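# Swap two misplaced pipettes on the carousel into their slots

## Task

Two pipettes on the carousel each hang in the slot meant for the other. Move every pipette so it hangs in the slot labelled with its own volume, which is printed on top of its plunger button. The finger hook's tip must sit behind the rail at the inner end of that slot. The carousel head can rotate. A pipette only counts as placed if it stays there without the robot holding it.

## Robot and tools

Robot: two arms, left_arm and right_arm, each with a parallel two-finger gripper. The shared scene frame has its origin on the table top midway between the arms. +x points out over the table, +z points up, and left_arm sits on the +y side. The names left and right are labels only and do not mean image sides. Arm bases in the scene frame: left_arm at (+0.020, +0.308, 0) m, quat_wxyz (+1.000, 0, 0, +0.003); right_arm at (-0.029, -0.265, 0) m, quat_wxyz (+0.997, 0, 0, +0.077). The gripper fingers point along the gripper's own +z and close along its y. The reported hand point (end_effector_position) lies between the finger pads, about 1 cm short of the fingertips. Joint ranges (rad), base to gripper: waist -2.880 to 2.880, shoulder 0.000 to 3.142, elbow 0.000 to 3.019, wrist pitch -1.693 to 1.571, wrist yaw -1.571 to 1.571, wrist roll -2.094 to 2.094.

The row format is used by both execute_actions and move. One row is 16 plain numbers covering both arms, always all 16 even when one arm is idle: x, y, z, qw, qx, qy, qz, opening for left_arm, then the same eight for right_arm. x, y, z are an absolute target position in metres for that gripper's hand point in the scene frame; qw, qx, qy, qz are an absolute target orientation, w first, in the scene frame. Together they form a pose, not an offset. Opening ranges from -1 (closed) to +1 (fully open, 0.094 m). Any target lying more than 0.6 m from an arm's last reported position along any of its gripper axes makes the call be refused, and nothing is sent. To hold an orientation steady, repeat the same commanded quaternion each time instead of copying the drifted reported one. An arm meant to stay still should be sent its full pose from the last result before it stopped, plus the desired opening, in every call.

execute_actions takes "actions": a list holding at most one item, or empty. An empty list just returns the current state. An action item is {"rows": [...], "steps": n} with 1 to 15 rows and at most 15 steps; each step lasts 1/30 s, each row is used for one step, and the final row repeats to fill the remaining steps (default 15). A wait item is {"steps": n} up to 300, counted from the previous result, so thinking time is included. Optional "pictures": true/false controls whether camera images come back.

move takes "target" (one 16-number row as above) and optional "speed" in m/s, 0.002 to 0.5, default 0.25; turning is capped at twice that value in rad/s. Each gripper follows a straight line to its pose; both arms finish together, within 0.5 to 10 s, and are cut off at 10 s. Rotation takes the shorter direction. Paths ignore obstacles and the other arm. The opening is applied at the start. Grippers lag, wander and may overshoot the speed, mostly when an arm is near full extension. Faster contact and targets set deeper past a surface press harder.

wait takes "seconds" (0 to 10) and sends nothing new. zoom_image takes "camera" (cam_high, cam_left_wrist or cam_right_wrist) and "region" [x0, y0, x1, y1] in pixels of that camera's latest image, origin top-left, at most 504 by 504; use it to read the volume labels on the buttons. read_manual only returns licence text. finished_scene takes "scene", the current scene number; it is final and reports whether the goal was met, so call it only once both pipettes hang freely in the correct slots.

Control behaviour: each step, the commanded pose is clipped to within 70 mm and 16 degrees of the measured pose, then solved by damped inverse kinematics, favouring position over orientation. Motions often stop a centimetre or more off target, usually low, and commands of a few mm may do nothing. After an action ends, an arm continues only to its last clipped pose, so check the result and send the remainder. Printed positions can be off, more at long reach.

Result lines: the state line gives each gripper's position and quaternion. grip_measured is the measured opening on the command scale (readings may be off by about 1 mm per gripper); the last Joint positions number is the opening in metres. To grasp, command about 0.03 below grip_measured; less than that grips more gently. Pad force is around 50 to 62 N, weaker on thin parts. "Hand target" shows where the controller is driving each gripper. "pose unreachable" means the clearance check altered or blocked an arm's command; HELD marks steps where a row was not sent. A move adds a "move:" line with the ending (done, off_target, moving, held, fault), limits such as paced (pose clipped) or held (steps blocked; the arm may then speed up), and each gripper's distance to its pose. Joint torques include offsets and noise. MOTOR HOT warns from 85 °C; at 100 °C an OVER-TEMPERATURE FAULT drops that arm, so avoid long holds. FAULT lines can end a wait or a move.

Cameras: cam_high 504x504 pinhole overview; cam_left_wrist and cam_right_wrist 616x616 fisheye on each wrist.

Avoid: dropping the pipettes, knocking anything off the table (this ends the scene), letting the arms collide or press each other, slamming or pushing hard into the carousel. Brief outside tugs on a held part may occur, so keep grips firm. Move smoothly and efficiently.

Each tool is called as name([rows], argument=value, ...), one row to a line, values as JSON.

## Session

execute_actions(actions=[])

Scene clock: 0.00 s of 21600.00 s.
left_arm: end_effector_position=(+0.6205, +0.5806, +0.1230) grip_measured=+1.000 end_effector_quat_wxyz=(+0.198, +0.035, +0.661, +0.723) | right_arm: end_effector_position=(+0.3577, -0.5754, +0.1991) grip_measured=+1.000 end_effector_quat_wxyz=(+0.238, +0.152, +0.904, -0.321)
Joint positions: left_arm=[ 0.194  2.151  1.13   1.266 -1.038  1.568  0.094] | right_arm=[-0.694  1.285  0.904 -0.45   0.399 -0.362  0.094]
Joint velocities: left_arm=[-0.005 -0.005  0.007  0.002  0.022  0.022  0.   ] | right_arm=[-0.005 -0.005 -0.027  0.002 -0.066 -0.066  0.   ]
Joint torques (N m, as the arm reports them, + toward a larger angle): no reading
Motor temperatures (°C, as the motors report them): left_arm=[26 29 36 26 28 24] | right_arm=[25 31 42 25 26 28]
Hand target (left_arm): +0.624, +0.581, +0.123; +0.200, +0.032, +0.660, +0.723
Hand target (right_arm): +0.365, -0.580, +0.214; +0.252, +0.155, +0.898, -0.326

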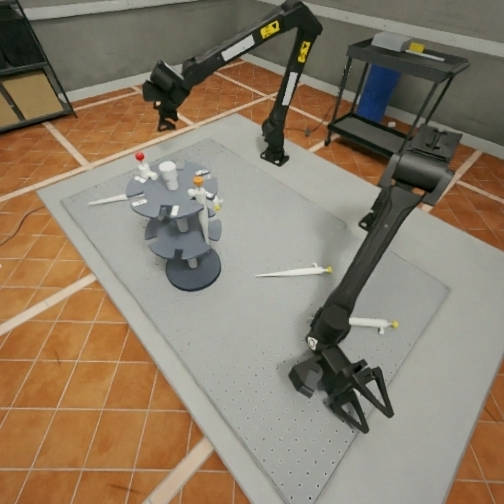

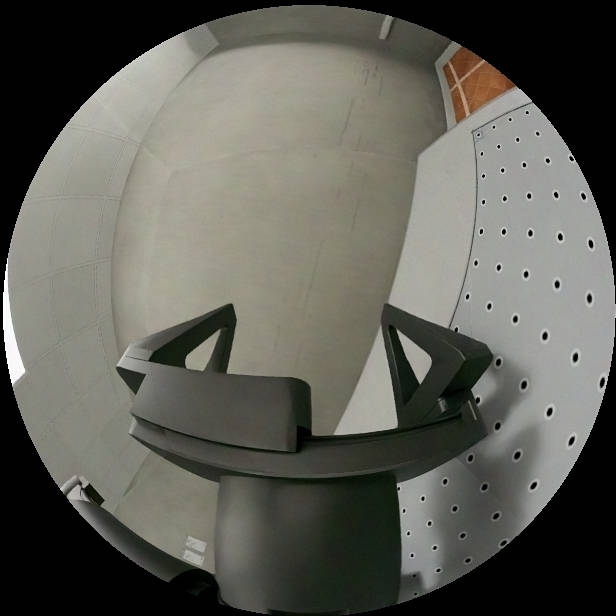

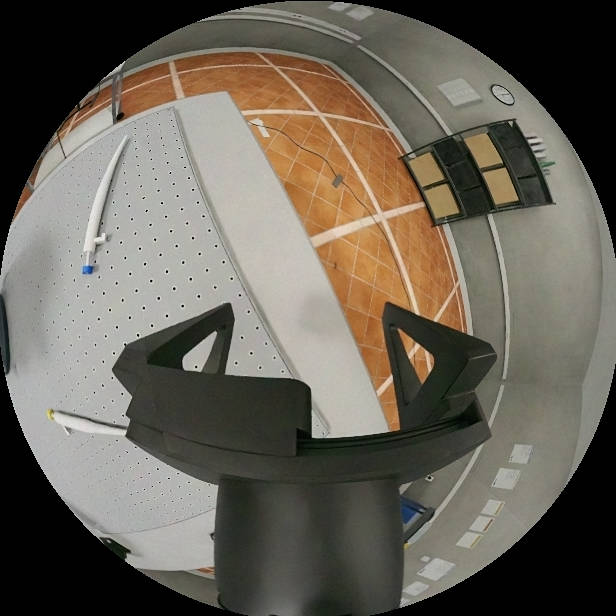

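move(target=[0.45,0.35,0.40,0.2588,0.0,0.9659,0.0,1, 0.50,-0.13,0.47,0.4330,-0.4330,0.75,0.25,-1], speed=0.2)

Scene clock: 9.60 s of 21600.00 s.
left_arm: end_effector_position=(+0.4472, +0.3499, +0.3704) grip_measured=+1.000 end_effector_quat_wxyz=(+0.237, +0.014, +0.972, +0.004) | right_arm: end_effector_position=(+0.4905, -0.1387, +0.4514) grip_measured=-0.993 end_effector_quat_wxyz=(+0.426, -0.420, +0.761, +0.253)
Joint positions: left_arm=[ 0.114  1.188  1.403 -1.312  0.055  0.136  0.094] | right_arm=[-0.155  1.398  1.609 -1.076 -0.838 -0.685  0.   ]
Joint velocities: left_arm=[-0.005 -0.005  0.002  0.007 -0.022 -0.095  0.   ] | right_arm=[-0.005  0.005 -0.002 -0.002  0.037  0.007  0.   ]
Joint torques (N m, as the arm reports them, + toward a larger angle): left_arm=[ -0.09 -10.53  16.94   0.45   0.11  -0.03] | right_arm=[  1.65 -10.06  13.68   1.    -0.57  -0.14]
Motor temperatures (°C, as the motors report them): left_arm=[26 30 38 26 28 24] | right_arm=[25 31 46 25 26 28]
Hand target (left_arm): +0.449, +0.354, +0.399; +0.260, +0.005, +0.966, +0.005
Hand target (right_arm): +0.497, -0.133, +0.471; +0.437, -0.433, +0.749, +0.248
Off the commanded pose (left_arm): 0.030 m, 3 deg.
Off the commanded pose (right_arm): 0.023 m, 2 deg.
After step 90, 1.80 s passed at rest.
move: off_target (left_arm, right_arm)

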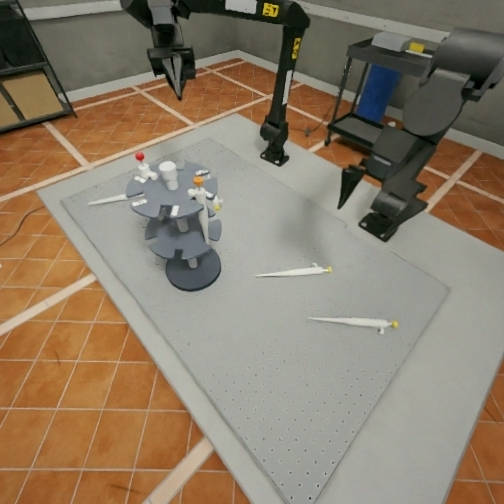

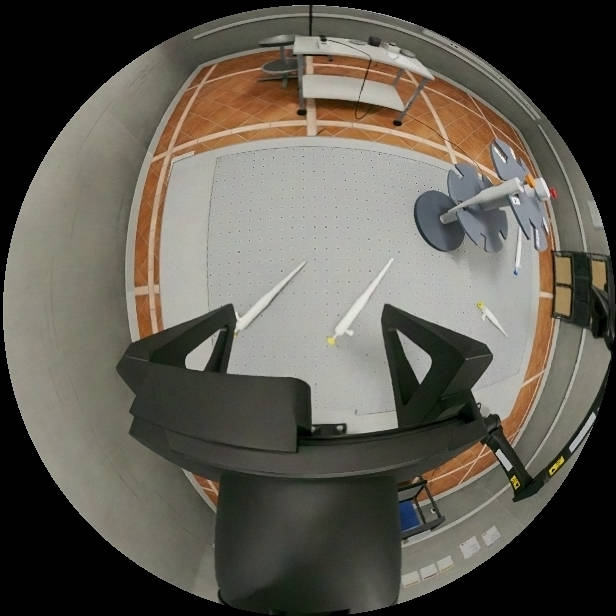

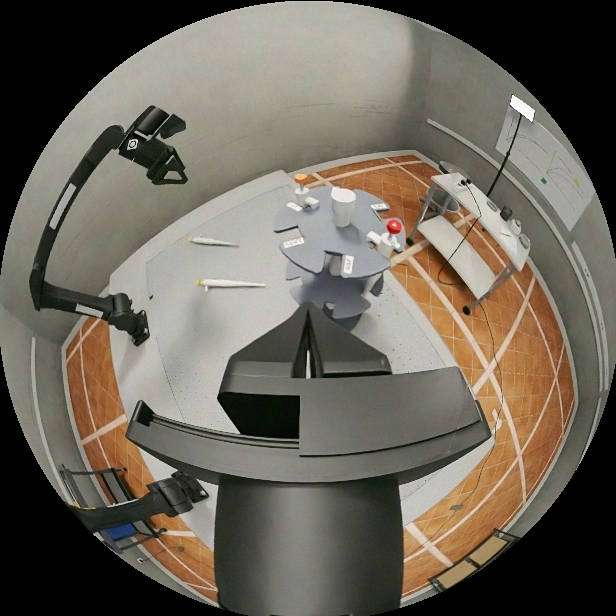

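zoom_image(camera="cam_right_wrist", region=[260,160,420,300])

zoom_image(camera="cam_high", region=[80,140,240,300])

Region (260, 160, 420, 300) of cam_right_wrist's 616x616 image, scaled by 3.150, with more detail than that image has; it fills the top 441 rows of this view, and the rest is white.

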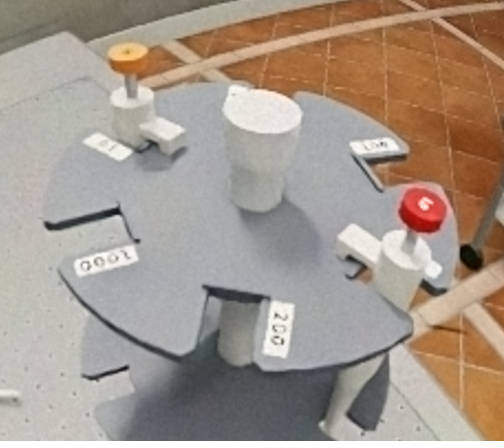

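Region (80, 140, 240, 300) of cam_high's 504x504 image, scaled by 3.150, with more detail than that image has.

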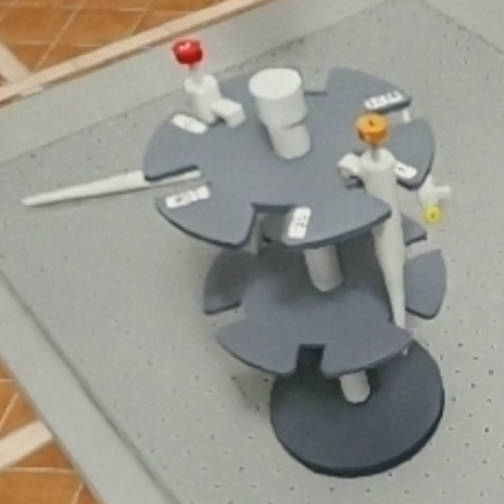

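move(target=[0.52,0.24,0.29,0.7236,0.1863,0.6291,-0.2143,-0.2, 0.62,-0.17,0.29,0.5753,-0.4387,0.5467,0.4219,-0.2], speed=0.2)

move(target=[0.61,0.17,0.275,0.5753,0.4387,0.5467,-0.4219,-0.2, 0.635,-0.15,0.27,0.5753,-0.4387,0.5467,0.4219,-0.2], speed=0.15)

Scene clock: 92.90 s of 21600.00 s.
left_arm: end_effector_position=(+0.5210, +0.2433, +0.2993) grip_measured=-0.198 end_effector_quat_wxyz=(+0.730, +0.180, +0.626, -0.206) | right_arm: end_effector_position=(+0.5837, -0.1538, +0.3426) grip_measured=-0.201 end_effector_quat_wxyz=(+0.546, -0.456, +0.591, +0.379)
Joint positions: left_arm=[ 0.064  1.335  0.605  0.915  0.619 -0.104  0.038] | right_arm=[-0.244  1.679  1.41  -0.228 -1.325 -0.536  0.038]
Joint velocities: left_arm=[-0.005 -0.015 -0.007  0.007  0.051 -0.066 -0.   ] | right_arm=[-0.015 -0.005  0.002  0.007 -0.022 -0.051 -0.001]
Joint torques (N m, as the arm reports them, + toward a larger angle): left_arm=[-1.11 -9.2   8.02  2.33  0.   -0.09] | right_arm=[  0.69 -17.19   8.79   1.56  -0.29  -0.01]
Motor temperatures (°C, as the motors report them): left_arm=[26 29 45 26 28 24] | right_arm=[25 31 55 25 26 28]
Hand target (left_arm): +0.518, +0.239, +0.291; +0.726, +0.180, +0.628, -0.215
Hand target (right_arm): +0.583, -0.154, +0.345; +0.547, -0.457, +0.591, +0.378
Off the commanded pose (left_arm): 0.010 m, 1 deg.
Off the commanded pose (right_arm): 0.066 m, 8 deg; position clipped at the last step of the last action.
After step 90, 76.47 s passed at rest.
move: held (right_arm); limits=paced,held; held on 35 of 115 steps (right_arm), including the last (right_arm)
pose unreachable (right arm): on one or more control steps of this call this arm could not follow its commanded pose, so it was not sent that pose on those steps. On the call's last step it was still not sent that pose. It may still have moved: this result reports where it is.
cause: the commanded pose would bring two parts of the arm too close to each other (its wrist (the part past joint 4) and its wrist camera, with joints 5 (wrist yaw) and 6 (wrist roll) between them).

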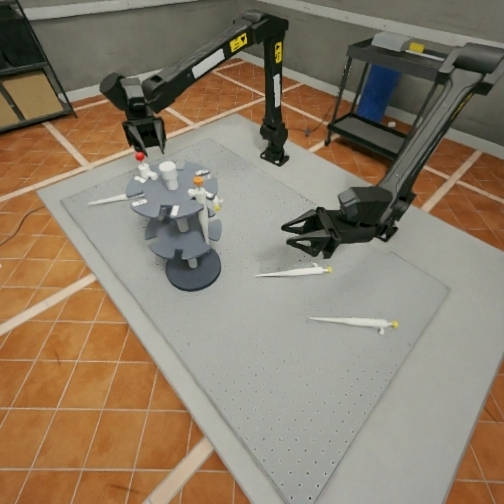

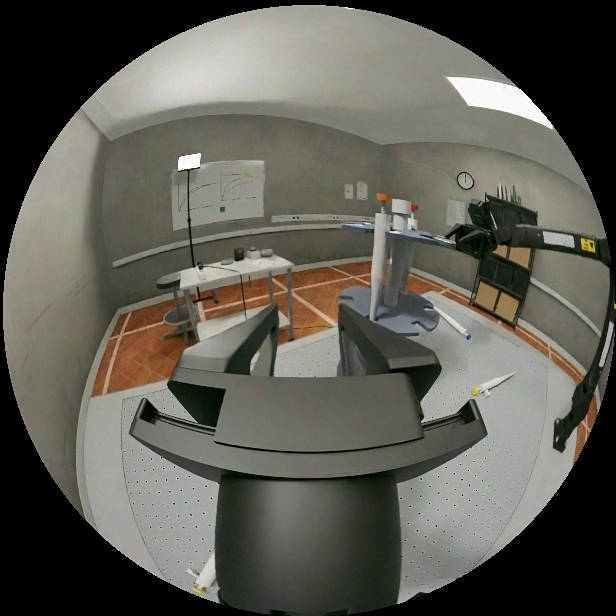

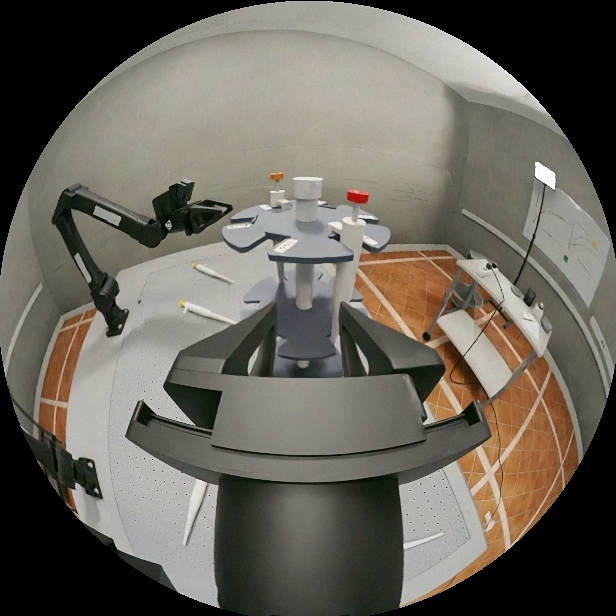

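Scene clock: 96.07 s of 21600.00 s.
left_arm: end_effector_position=(+0.5960, +0.1719, +0.2678) grip_measured=-0.198 end_effector_quat_wxyz=(+0.573, +0.429, +0.554, -0.426) | right_arm: end_effector_position=(+0.5840, -0.1537, +0.3443) grip_measured=-0.201 end_effector_quat_wxyz=(+0.549, -0.458, +0.588, +0.378)
Joint positions: left_arm=[ 0.049  1.744  1.086  0.746  1.353 -0.066  0.038] | right_arm=[-0.244  1.679  1.41  -0.214 -1.329 -0.53   0.038]
Joint velocities: left_arm=[-0.005  0.005 -0.007 -0.027 -0.022  0.081 -0.001] | right_arm=[-0.005 -0.005 -0.012  0.002  0.051  0.081  0.   ]
Joint torques (N m, as the arm reports them, + toward a larger angle): left_arm=[ -1.25 -15.8   14.43   0.51   0.01   0.16] | right_arm=[  0.77 -16.9    8.55   1.8   -0.35   0.03]
Motor temperatures (°C, as the motors report them): left_arm=[26 29 45 26 28 24] | right_arm=[25 32 54 25 26 28]
Hand target (left_arm): +0.609, +0.168, +0.275; +0.576, +0.438, +0.546, -0.422
Hand target (right_arm): +0.584, -0.154, +0.344; +0.549, -0.458, +0.588, +0.378
Off the commanded pose (left_arm): 0.016 m, 2 deg.
Off the commanded pose (right_arm): 0.090 m, 8 deg; position clipped at the last step of the last action.
move: held (right_arm), off_target (left_arm); limits=paced,held; held on 80 of 88 steps (right_arm), including the last (right_arm)
pose unreachable (right arm): on one or more control steps of this call this arm could not follow its commanded pose, so it was not sent that pose on those steps. On the call's last step it was still not sent that pose. It may still have moved: this result reports where it is.
cause: the commanded pose would bring two parts of the arm too close to each other (its wrist (the part past joint 4) and its wrist camera, with joints 5 (wrist yaw) and 6 (wrist roll) between them).

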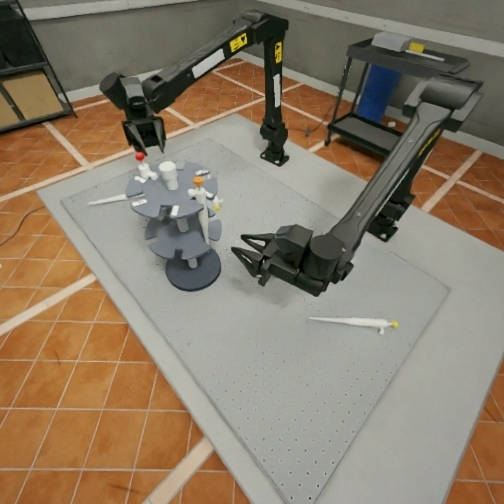

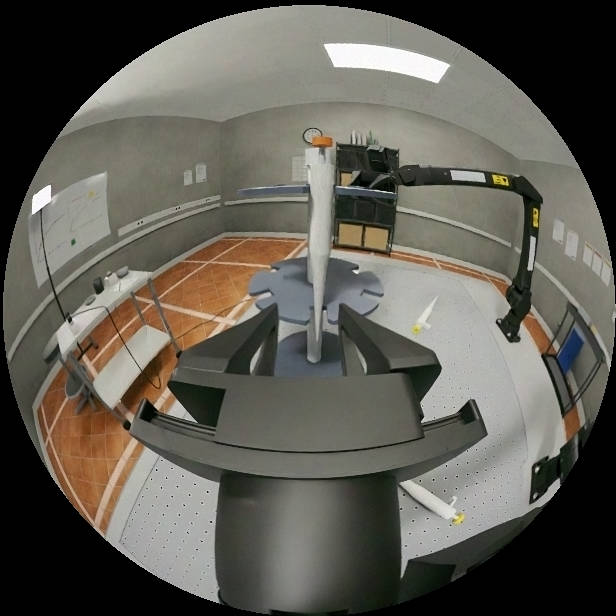

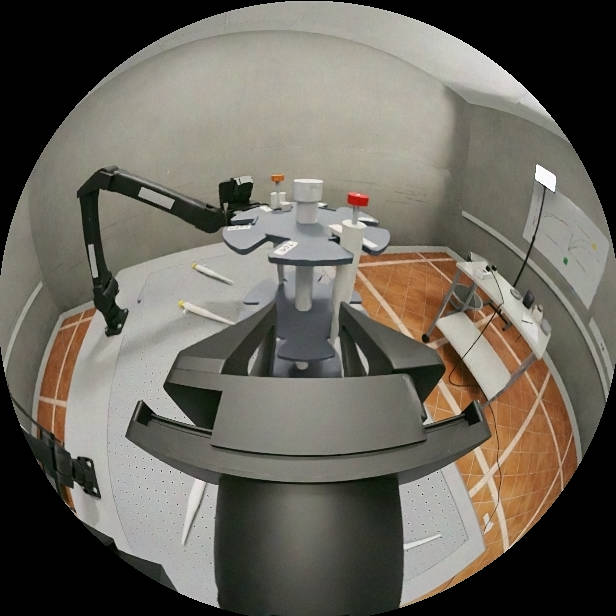

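move(target=[0.610,0.124,0.302,0.5753,0.4387,0.5467,-0.4219,-0.2, 0.655,-0.235,0.295,0.5124,-0.2536,0.8044,0.1616,-0.2], speed=0.1)

move(target=[0.610,0.124,0.302,0.5753,0.4387,0.5467,-0.4219,-0.2, 0.645,-0.20,0.30,0.6645,-0.2418,0.6645,0.2418,-0.2], speed=0.1)

move(target=[0.610,0.124,0.302,0.5753,0.4387,0.5467,-0.4219,-0.2, 0.64,-0.14,0.30,0.5753,-0.4387,0.5467,0.4219,-0.2], speed=0.1)

Scene clock: 113.17 s of 21600.00 s.
left_arm: end_effector_position=(+0.5992, +0.1293, +0.2726) grip_measured=-0.198 end_effector_quat_wxyz=(+0.560, +0.423, +0.564, -0.434) | right_arm: end_effector_position=(+0.6530, -0.2295, +0.2793) grip_measured=-0.201 end_effector_quat_wxyz=(+0.506, -0.262, +0.806, +0.164)
Joint positions: left_arm=[-0.03   1.73   1.107  0.639  1.279 -0.031  0.038] | right_arm=[-0.252  1.679  1.4   -0.294 -0.641 -0.369  0.038]
Joint velocities: left_arm=[ 0.005 -0.005 -0.012 -0.022 -0.022  0.007  0.   ] | right_arm=[-0.005 -0.005  0.017  0.012 -0.037 -0.051 -0.001]
Joint torques (N m, as the arm reports them, + toward a larger angle): left_arm=[ -1.44 -19.85  14.93   0.79  -0.14   0.1 ] | right_arm=[  0.26 -17.98  10.51   1.4   -0.1    0.13]
Motor temperatures (°C, as the motors report them): left_arm=[26 30 44 26 27 24] | right_arm=[25 33 51 25 26 28]
Hand target (left_arm): +0.608, +0.124, +0.302; +0.576, +0.438, +0.546, -0.422
Hand target (right_arm): +0.655, -0.235, +0.295; +0.511, -0.255, +0.805, +0.161
Off the commanded pose (left_arm): 0.032 m, 3 deg.
Off the commanded pose (right_arm): 0.017 m, 1 deg.
After step 90, 10.13 s passed at rest.
move: off_target (left_arm, right_arm)

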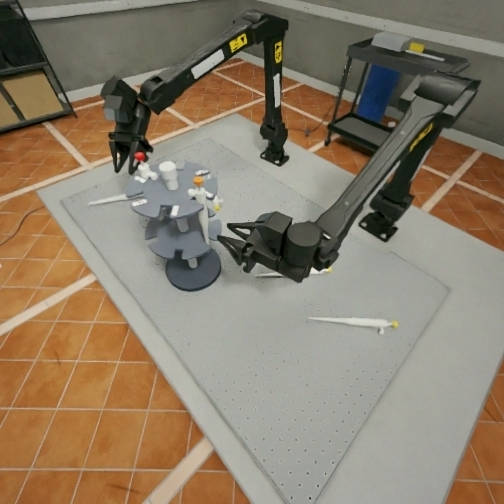

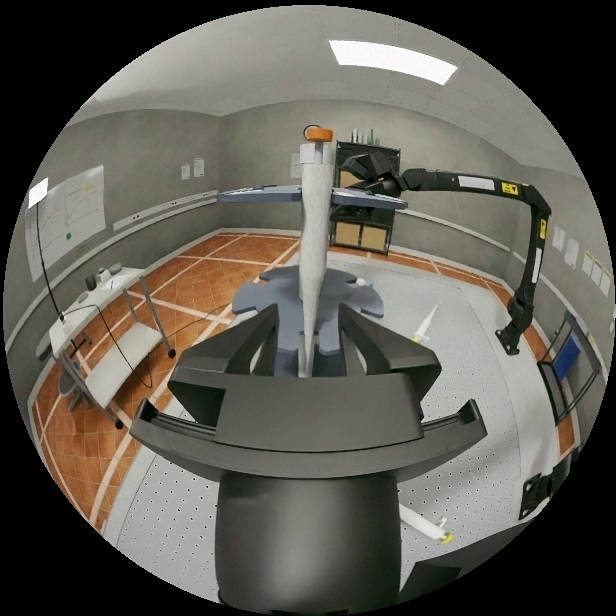

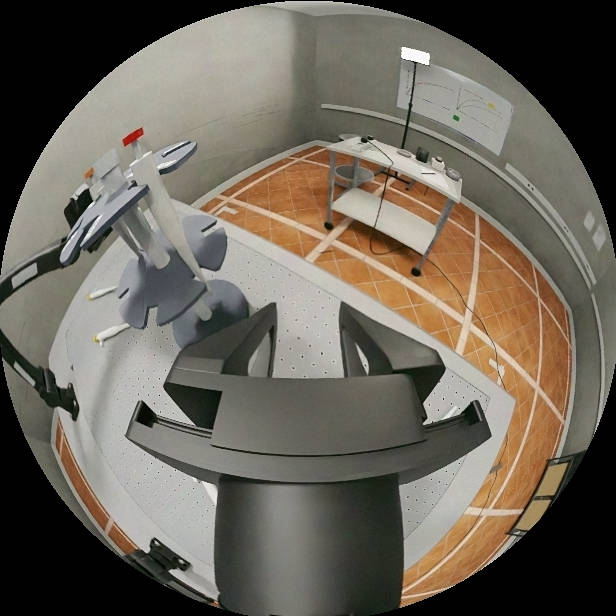

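Scene clock: 115.87 s of 21600.00 s.
left_arm: end_effector_position=(+0.5992, +0.1293, +0.2725) grip_measured=-0.198 end_effector_quat_wxyz=(+0.560, +0.423, +0.564, -0.434) | right_arm: end_effector_position=(+0.6438, -0.2108, +0.3144) grip_measured=-0.201 end_effector_quat_wxyz=(+0.670, -0.242, +0.664, +0.228)
Joint positions: left_arm=[-0.03   1.73   1.107  0.639  1.279 -0.03   0.038] | right_arm=[-0.251  1.687  1.183  0.506 -0.775 -0.021  0.038]
Joint velocities: left_arm=[-0.024 -0.005 -0.017 -0.007 -0.066  0.007 -0.001] | right_arm=[-0.005 -0.005 -0.002  0.007 -0.037 -0.037  0.001]
Joint torques (N m, as the arm reports them, + toward a larger angle): left_arm=[ -1.52 -19.89  15.03   0.66  -0.13   0.11] | right_arm=[  2.29 -14.02   7.61   3.79  -0.14   0.15]
Motor temperatures (°C, as the motors report them): left_arm=[26 30 44 26 27 24] | right_arm=[25 33 50 25 26 28]
Hand target (left_arm): +0.608, +0.124, +0.302; +0.576, +0.438, +0.546, -0.422
Hand target (right_arm): +0.646, -0.200, +0.299; +0.664, -0.243, +0.665, +0.240
Off the commanded pose (left_arm): 0.032 m, 3 deg.
Off the commanded pose (right_arm): 0.018 m, 2 deg.
move: off_target (left_arm, right_arm)

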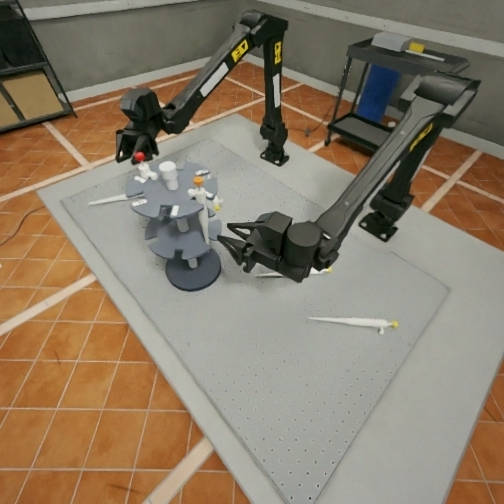

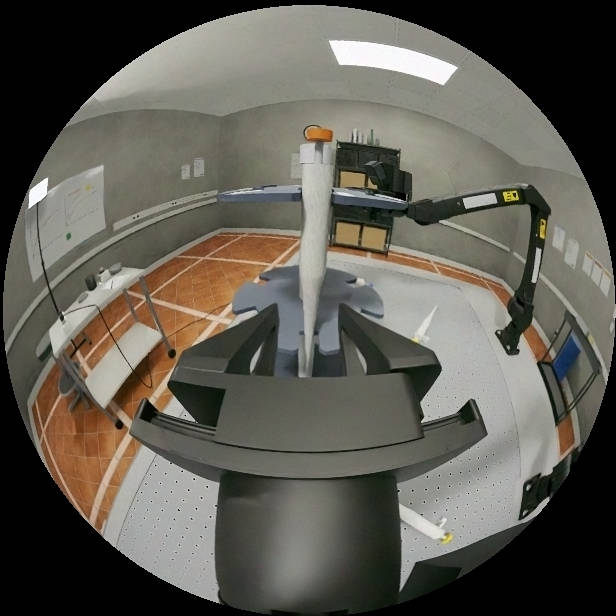

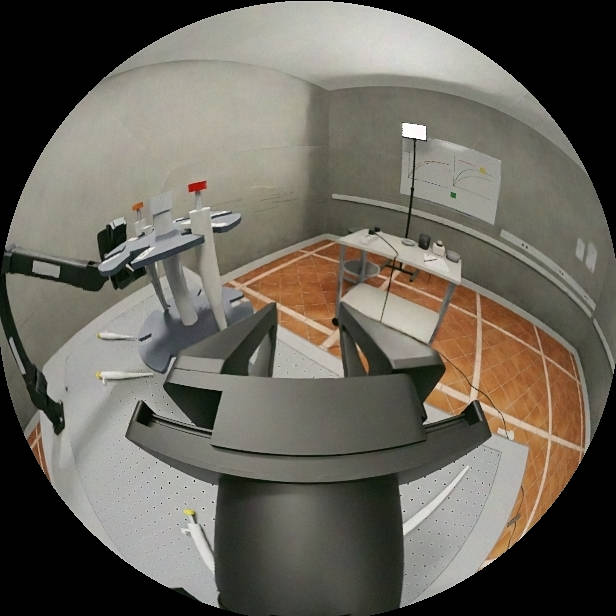

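Scene clock: 119.33 s of 21600.00 s.
left_arm: end_effector_position=(+0.5993, +0.1293, +0.2725) grip_measured=-0.198 end_effector_quat_wxyz=(+0.560, +0.423, +0.564, -0.434) | right_arm: end_effector_position=(+0.6268, -0.1491, +0.2887) grip_measured=-0.201 end_effector_quat_wxyz=(+0.568, -0.425, +0.562, +0.425)
Joint positions: left_arm=[-0.03   1.73   1.107  0.639  1.279 -0.03   0.038] | right_arm=[-0.233  1.881  1.375  0.54  -1.369  0.029  0.038]
Joint velocities: left_arm=[ 0.005 -0.024 -0.007 -0.007  0.007  0.037  0.   ] | right_arm=[ 0.005 -0.015 -0.007  0.022 -0.037  0.051  0.   ]
Joint torques (N m, as the arm reports them, + toward a larger angle): left_arm=[ -1.58 -20.12  15.15   0.62  -0.16   0.12] | right_arm=[  2.16 -16.62  12.1    3.19  -0.18   0.16]
Motor temperatures (°C, as the motors report them): left_arm=[26 30 44 26 27 24] | right_arm=[25 33 51 25 26 28]
Hand target (left_arm): +0.608, +0.124, +0.302; +0.576, +0.438, +0.546, -0.422
Hand target (right_arm): +0.639, -0.141, +0.301; +0.576, -0.439, +0.546, +0.421
Off the commanded pose (left_arm): 0.032 m, 3 deg.
Off the commanded pose (right_arm): 0.020 m, 3 deg.
move: off_target (left_arm, right_arm)

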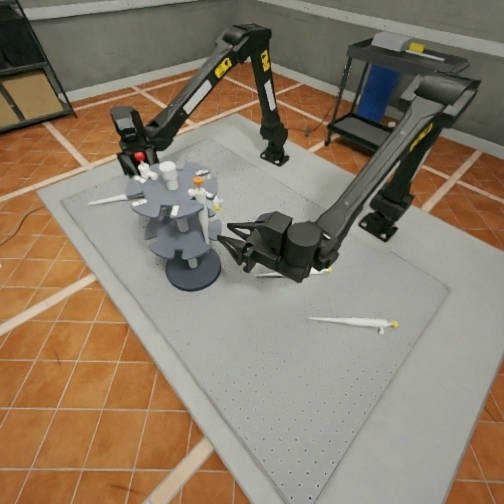

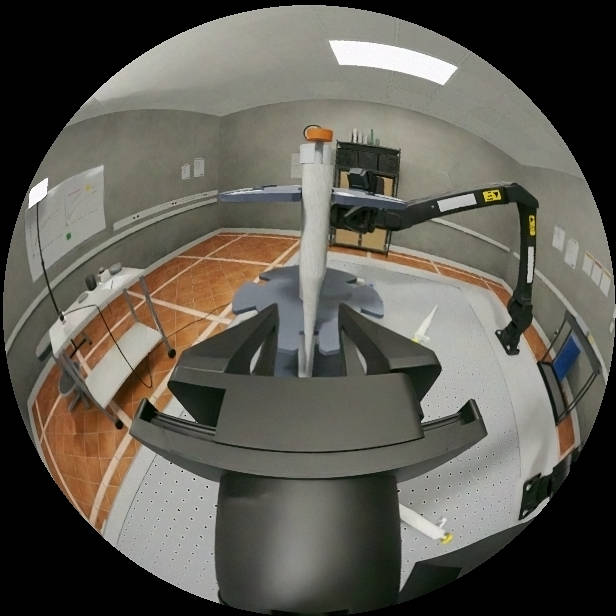

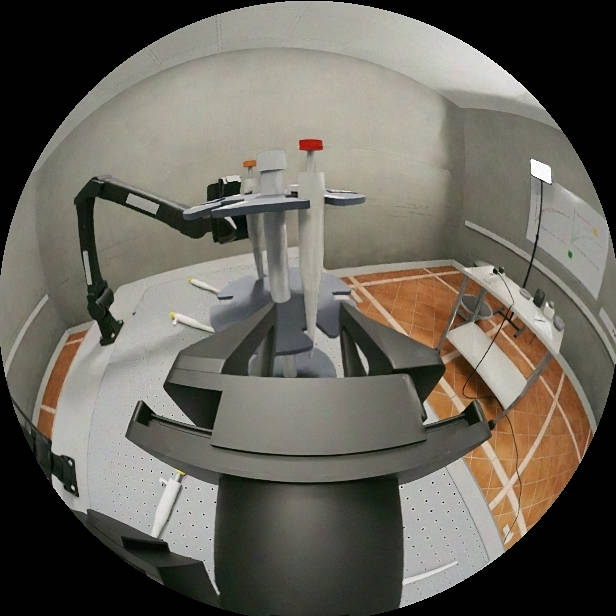

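move(target=[0.617,0.081,0.31,0.5753,0.4387,0.5467,-0.4219,-0.2, 0.658,-0.066,0.30,0.5753,-0.4387,0.5467,0.4219,-0.2], speed=0.05)

Scene clock: 130.97 s of 21600.00 s.
left_arm: end_effector_position=(+0.6054, +0.0865, +0.2857) grip_measured=-0.198 end_effector_quat_wxyz=(+0.563, +0.427, +0.562, -0.431) | right_arm: end_effector_position=(+0.6440, -0.0749, +0.2933) grip_measured=-0.201 end_effector_quat_wxyz=(+0.571, -0.430, +0.555, +0.426)
Joint positions: left_arm=[-0.109  1.73   1.149  0.595  1.202 -0.017  0.038] | right_arm=[-0.114  1.919  1.44   0.526 -1.26   0.028  0.038]
Joint velocities: left_arm=[ 0.005 -0.005 -0.007 -0.022  0.007 -0.051 -0.   ] | right_arm=[ 0.005 -0.005 -0.002  0.017  0.007 -0.007  0.002]
Joint torques (N m, as the arm reports them, + toward a larger angle): left_arm=[ -1.   -19.61  15.26   0.78  -0.11   0.12] | right_arm=[  1.42 -17.3   12.5    1.12   0.12  -0.13]
Motor temperatures (°C, as the motors report them): left_arm=[26 31 45 26 27 24] | right_arm=[25 33 52 25 26 28]
Hand target (left_arm): +0.615, +0.081, +0.310; +0.576, +0.438, +0.546, -0.422
Hand target (right_arm): +0.657, -0.067, +0.300; +0.576, -0.438, +0.546, +0.422
Off the commanded pose (left_arm): 0.028 m, 3 deg.
Off the commanded pose (right_arm): 0.018 m, 2 deg.
After step 90, 6.50 s passed at rest.
move: off_target (left_arm, right_arm)

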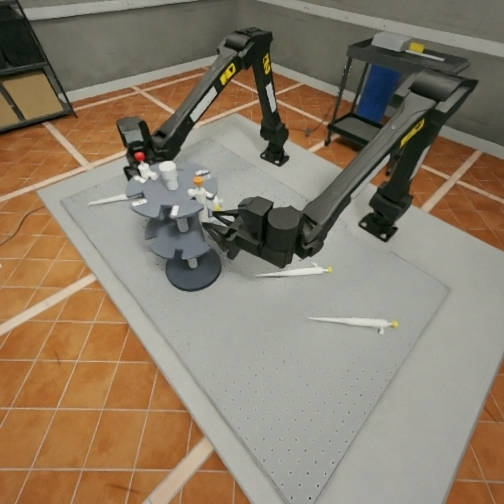

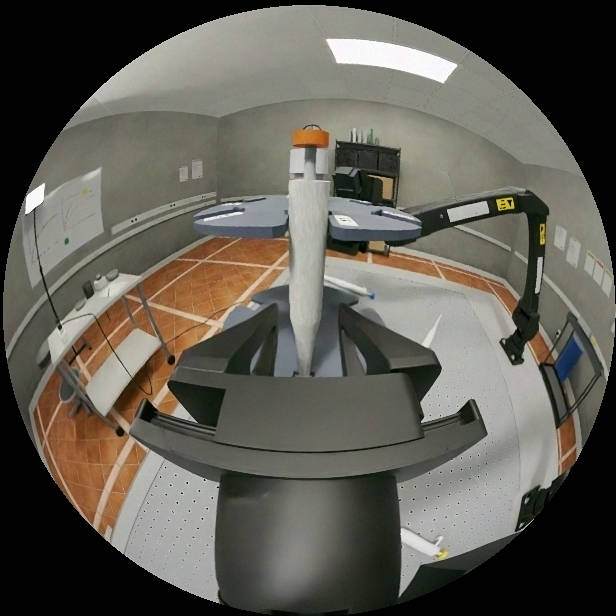

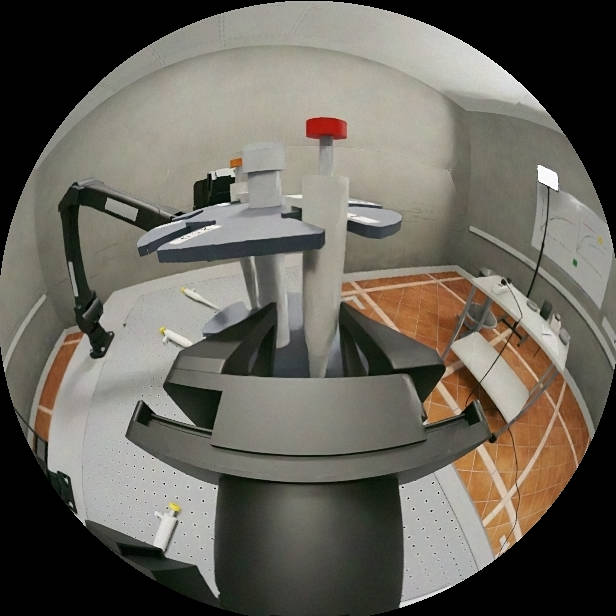

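move(target=[0.620,0.071,0.31,0.5753,0.4387,0.5467,-0.4219,-0.2, 0.668,-0.063,0.30,0.5753,-0.4387,0.5467,0.4219,-0.2], speed=0.03)

Scene clock: 136.03 s of 21600.00 s.
left_arm: end_effector_position=(+0.6081, +0.0777, +0.2920) grip_measured=-0.198 end_effector_quat_wxyz=(+0.566, +0.429, +0.559, -0.429) | right_arm: end_effector_position=(+0.6547, -0.0747, +0.2933) grip_measured=-0.201 end_effector_quat_wxyz=(+0.571, -0.429, +0.556, +0.425)
Joint positions: left_arm=[-0.124  1.73   1.166  0.586  1.185 -0.014  0.038] | right_arm=[-0.114  1.942  1.477  0.512 -1.256  0.027  0.038]
Joint velocities: left_arm=[-0.005 -0.005 -0.007 -0.037 -0.037 -0.081  0.001] | right_arm=[ 0.005 -0.005  0.007 -0.012  0.007  0.051 -0.001]
Joint torques (N m, as the arm reports them, + toward a larger angle): left_arm=[ -1.71 -18.    15.49   0.67  -0.15   0.15] | right_arm=[  1.7  -17.89  12.46   1.18   0.11  -0.12]
Motor temperatures (°C, as the motors report them): left_arm=[26 31 45 26 27 24] | right_arm=[25 33 53 25 26 28]
Hand target (left_arm): +0.619, +0.071, +0.310; +0.576, +0.438, +0.546, -0.422
Hand target (right_arm): +0.667, -0.064, +0.300; +0.576, -0.438, +0.546, +0.422
Off the commanded pose (left_arm): 0.023 m, 2 deg.
Off the commanded pose (right_arm): 0.019 m, 2 deg.
After step 90, 0.63 s passed at rest.
move: off_target (left_arm, right_arm)

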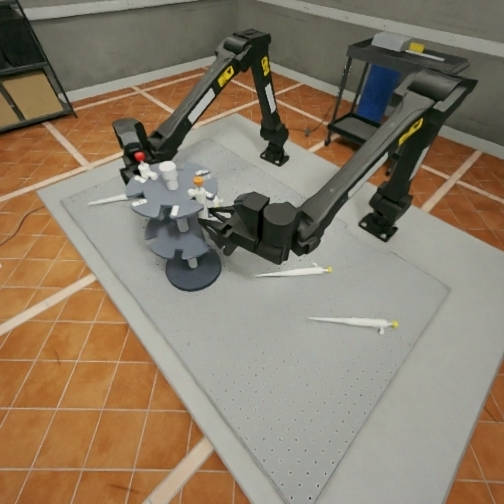

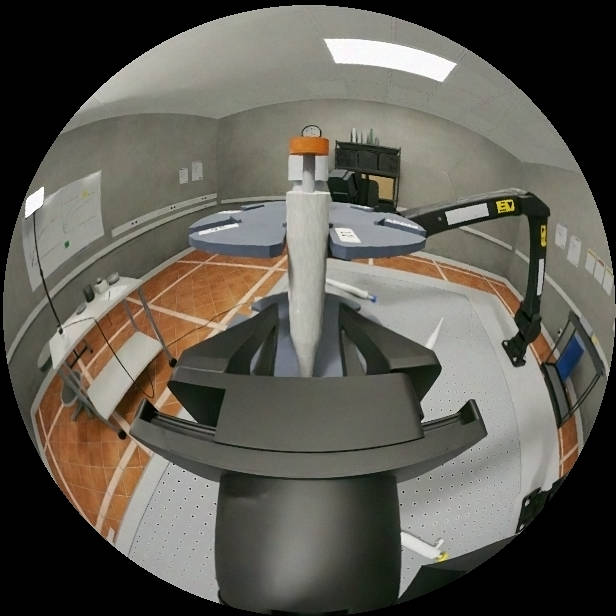

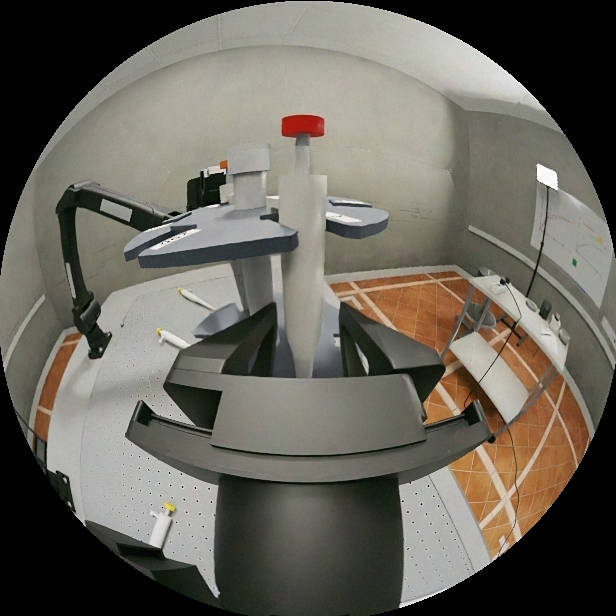

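move(target=[0.615,0.071,0.280,0.5753,0.4387,0.5467,-0.4219,-0.2, 0.668,-0.063,0.30,0.5753,-0.4387,0.5467,0.4219,-0.612], speed=0.03)

Scene clock: 143.80 s of 21600.00 s.
left_arm: end_effector_position=(+0.6101, +0.0771, +0.2881) grip_measured=-0.198 end_effector_quat_wxyz=(+0.573, +0.434, +0.552, -0.424) | right_arm: end_effector_position=(+0.6546, -0.0744, +0.2932) grip_measured=-0.581 end_effector_quat_wxyz=(+0.571, -0.429, +0.556, +0.425)
Joint positions: left_arm=[-0.125  1.745  1.166  0.618  1.184 -0.008  0.038] | right_arm=[-0.113  1.942  1.477  0.511 -1.257  0.027  0.02 ]
Joint velocities: left_arm=[ 0.015 -0.005  0.002  0.002 -0.037  0.007  0.   ] | right_arm=[-0.005 -0.005  0.012 -0.007  0.007  0.037  0.   ]
Joint torques (N m, as the arm reports them, + toward a larger angle): left_arm=[ -1.46 -16.54  11.     2.07  -0.17   0.11] | right_arm=[  1.32 -17.64  12.28   1.23   0.12  -0.1 ]
Motor temperatures (°C, as the motors report them): left_arm=[26 31 45 26 27 24] | right_arm=[25 33 53 25 26 28]
Hand target (left_arm): +0.614, +0.071, +0.280; +0.575, +0.439, +0.547, -0.422
Hand target (right_arm): +0.666, -0.063, +0.300; +0.576, -0.438, +0.546, +0.422
Off the commanded pose (left_arm): 0.011 m, 1 deg.
Off the commanded pose (right_arm): 0.019 m, 2 deg.
After step 90, 3.73 s passed at rest.
move: off_target (left_arm, right_arm)

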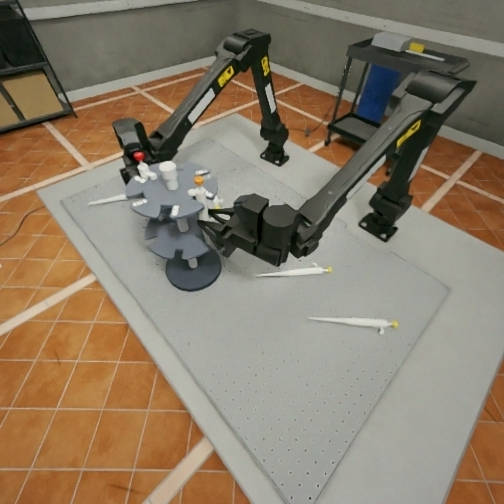

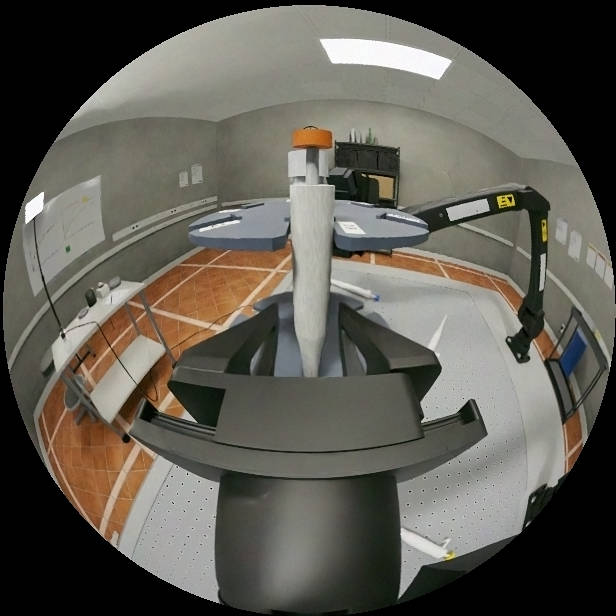

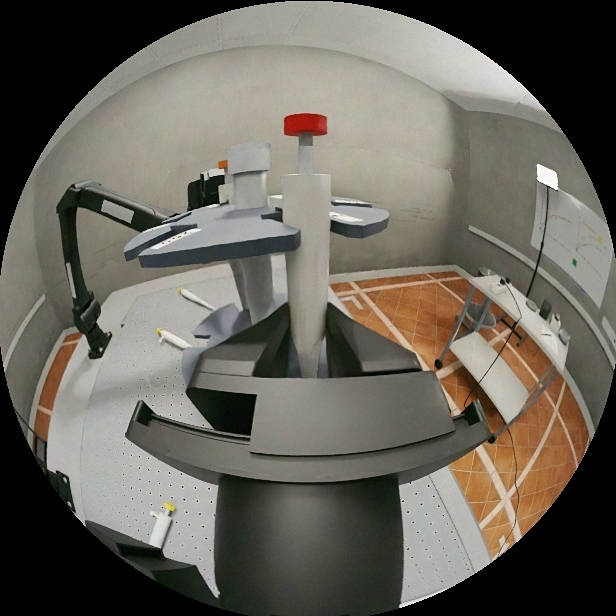

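move(target=[0.615,0.071,0.280,0.5753,0.4387,0.5467,-0.4219,-0.2, 0.662,-0.063,0.325,0.5753,-0.4387,0.5467,0.4219,-0.612], speed=0.02)

Scene clock: 148.83 s of 21600.00 s.
left_arm: end_effector_position=(+0.6102, +0.0771, +0.2881) grip_measured=-0.198 end_effector_quat_wxyz=(+0.573, +0.434, +0.552, -0.423) | right_arm: end_effector_position=(+0.6557, -0.0741, +0.2923) grip_measured=-0.581 end_effector_quat_wxyz=(+0.562, -0.423, +0.565, +0.431)
Joint positions: left_arm=[-0.125  1.745  1.166  0.618  1.184 -0.007  0.038] | right_arm=[-0.113  1.941  1.485  0.47  -1.257  0.024  0.02 ]
Joint velocities: left_arm=[-0.015 -0.005 -0.002 -0.017  0.022  0.022 -0.   ] | right_arm=[-0.015  0.005 -0.002 -0.012 -0.007  0.022 -0.001]
Joint torques (N m, as the arm reports them, + toward a larger angle): left_arm=[ -1.45 -16.23  11.02   1.93  -0.16   0.1 ] | right_arm=[  2.12 -21.52  12.03   1.15   0.11  -0.08]
Motor temperatures (°C, as the motors report them): left_arm=[26 31 44 26 27 24] | right_arm=[25 34 54 25 26 28]
Hand target (left_arm): +0.615, +0.071, +0.280; +0.575, +0.439, +0.547, -0.422
Hand target (right_arm): +0.660, -0.064, +0.325; +0.576, -0.438, +0.546, +0.422
Off the commanded pose (left_arm): 0.011 m, 1 deg.
Off the commanded pose (right_arm): 0.035 m, 3 deg.
After step 90, 0.07 s passed at rest.
move: off_target (left_arm, right_arm)

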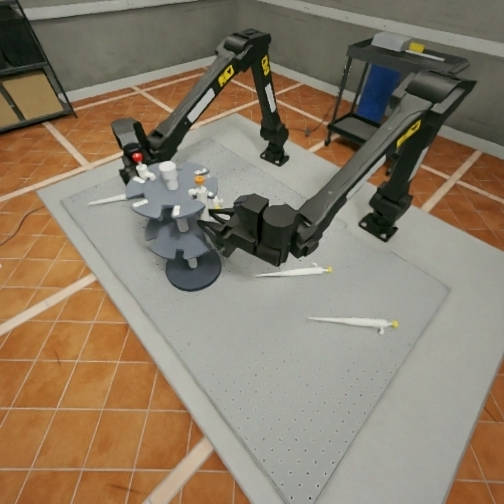

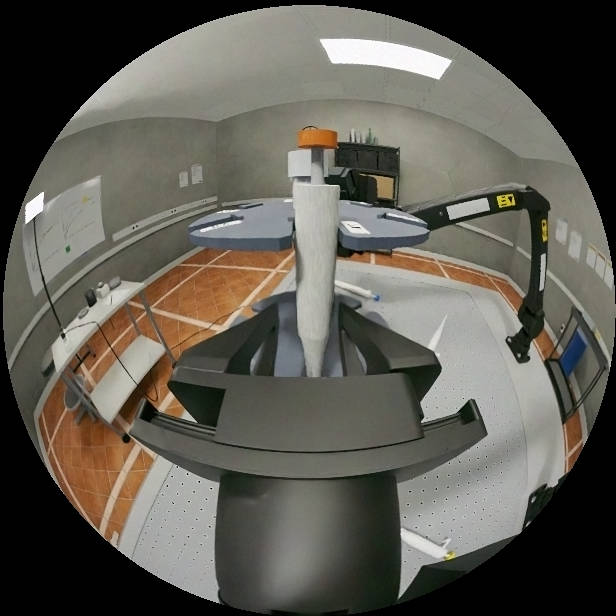

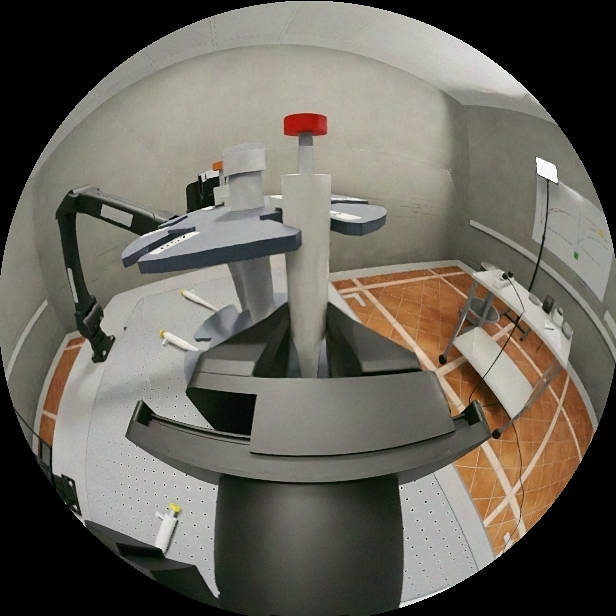

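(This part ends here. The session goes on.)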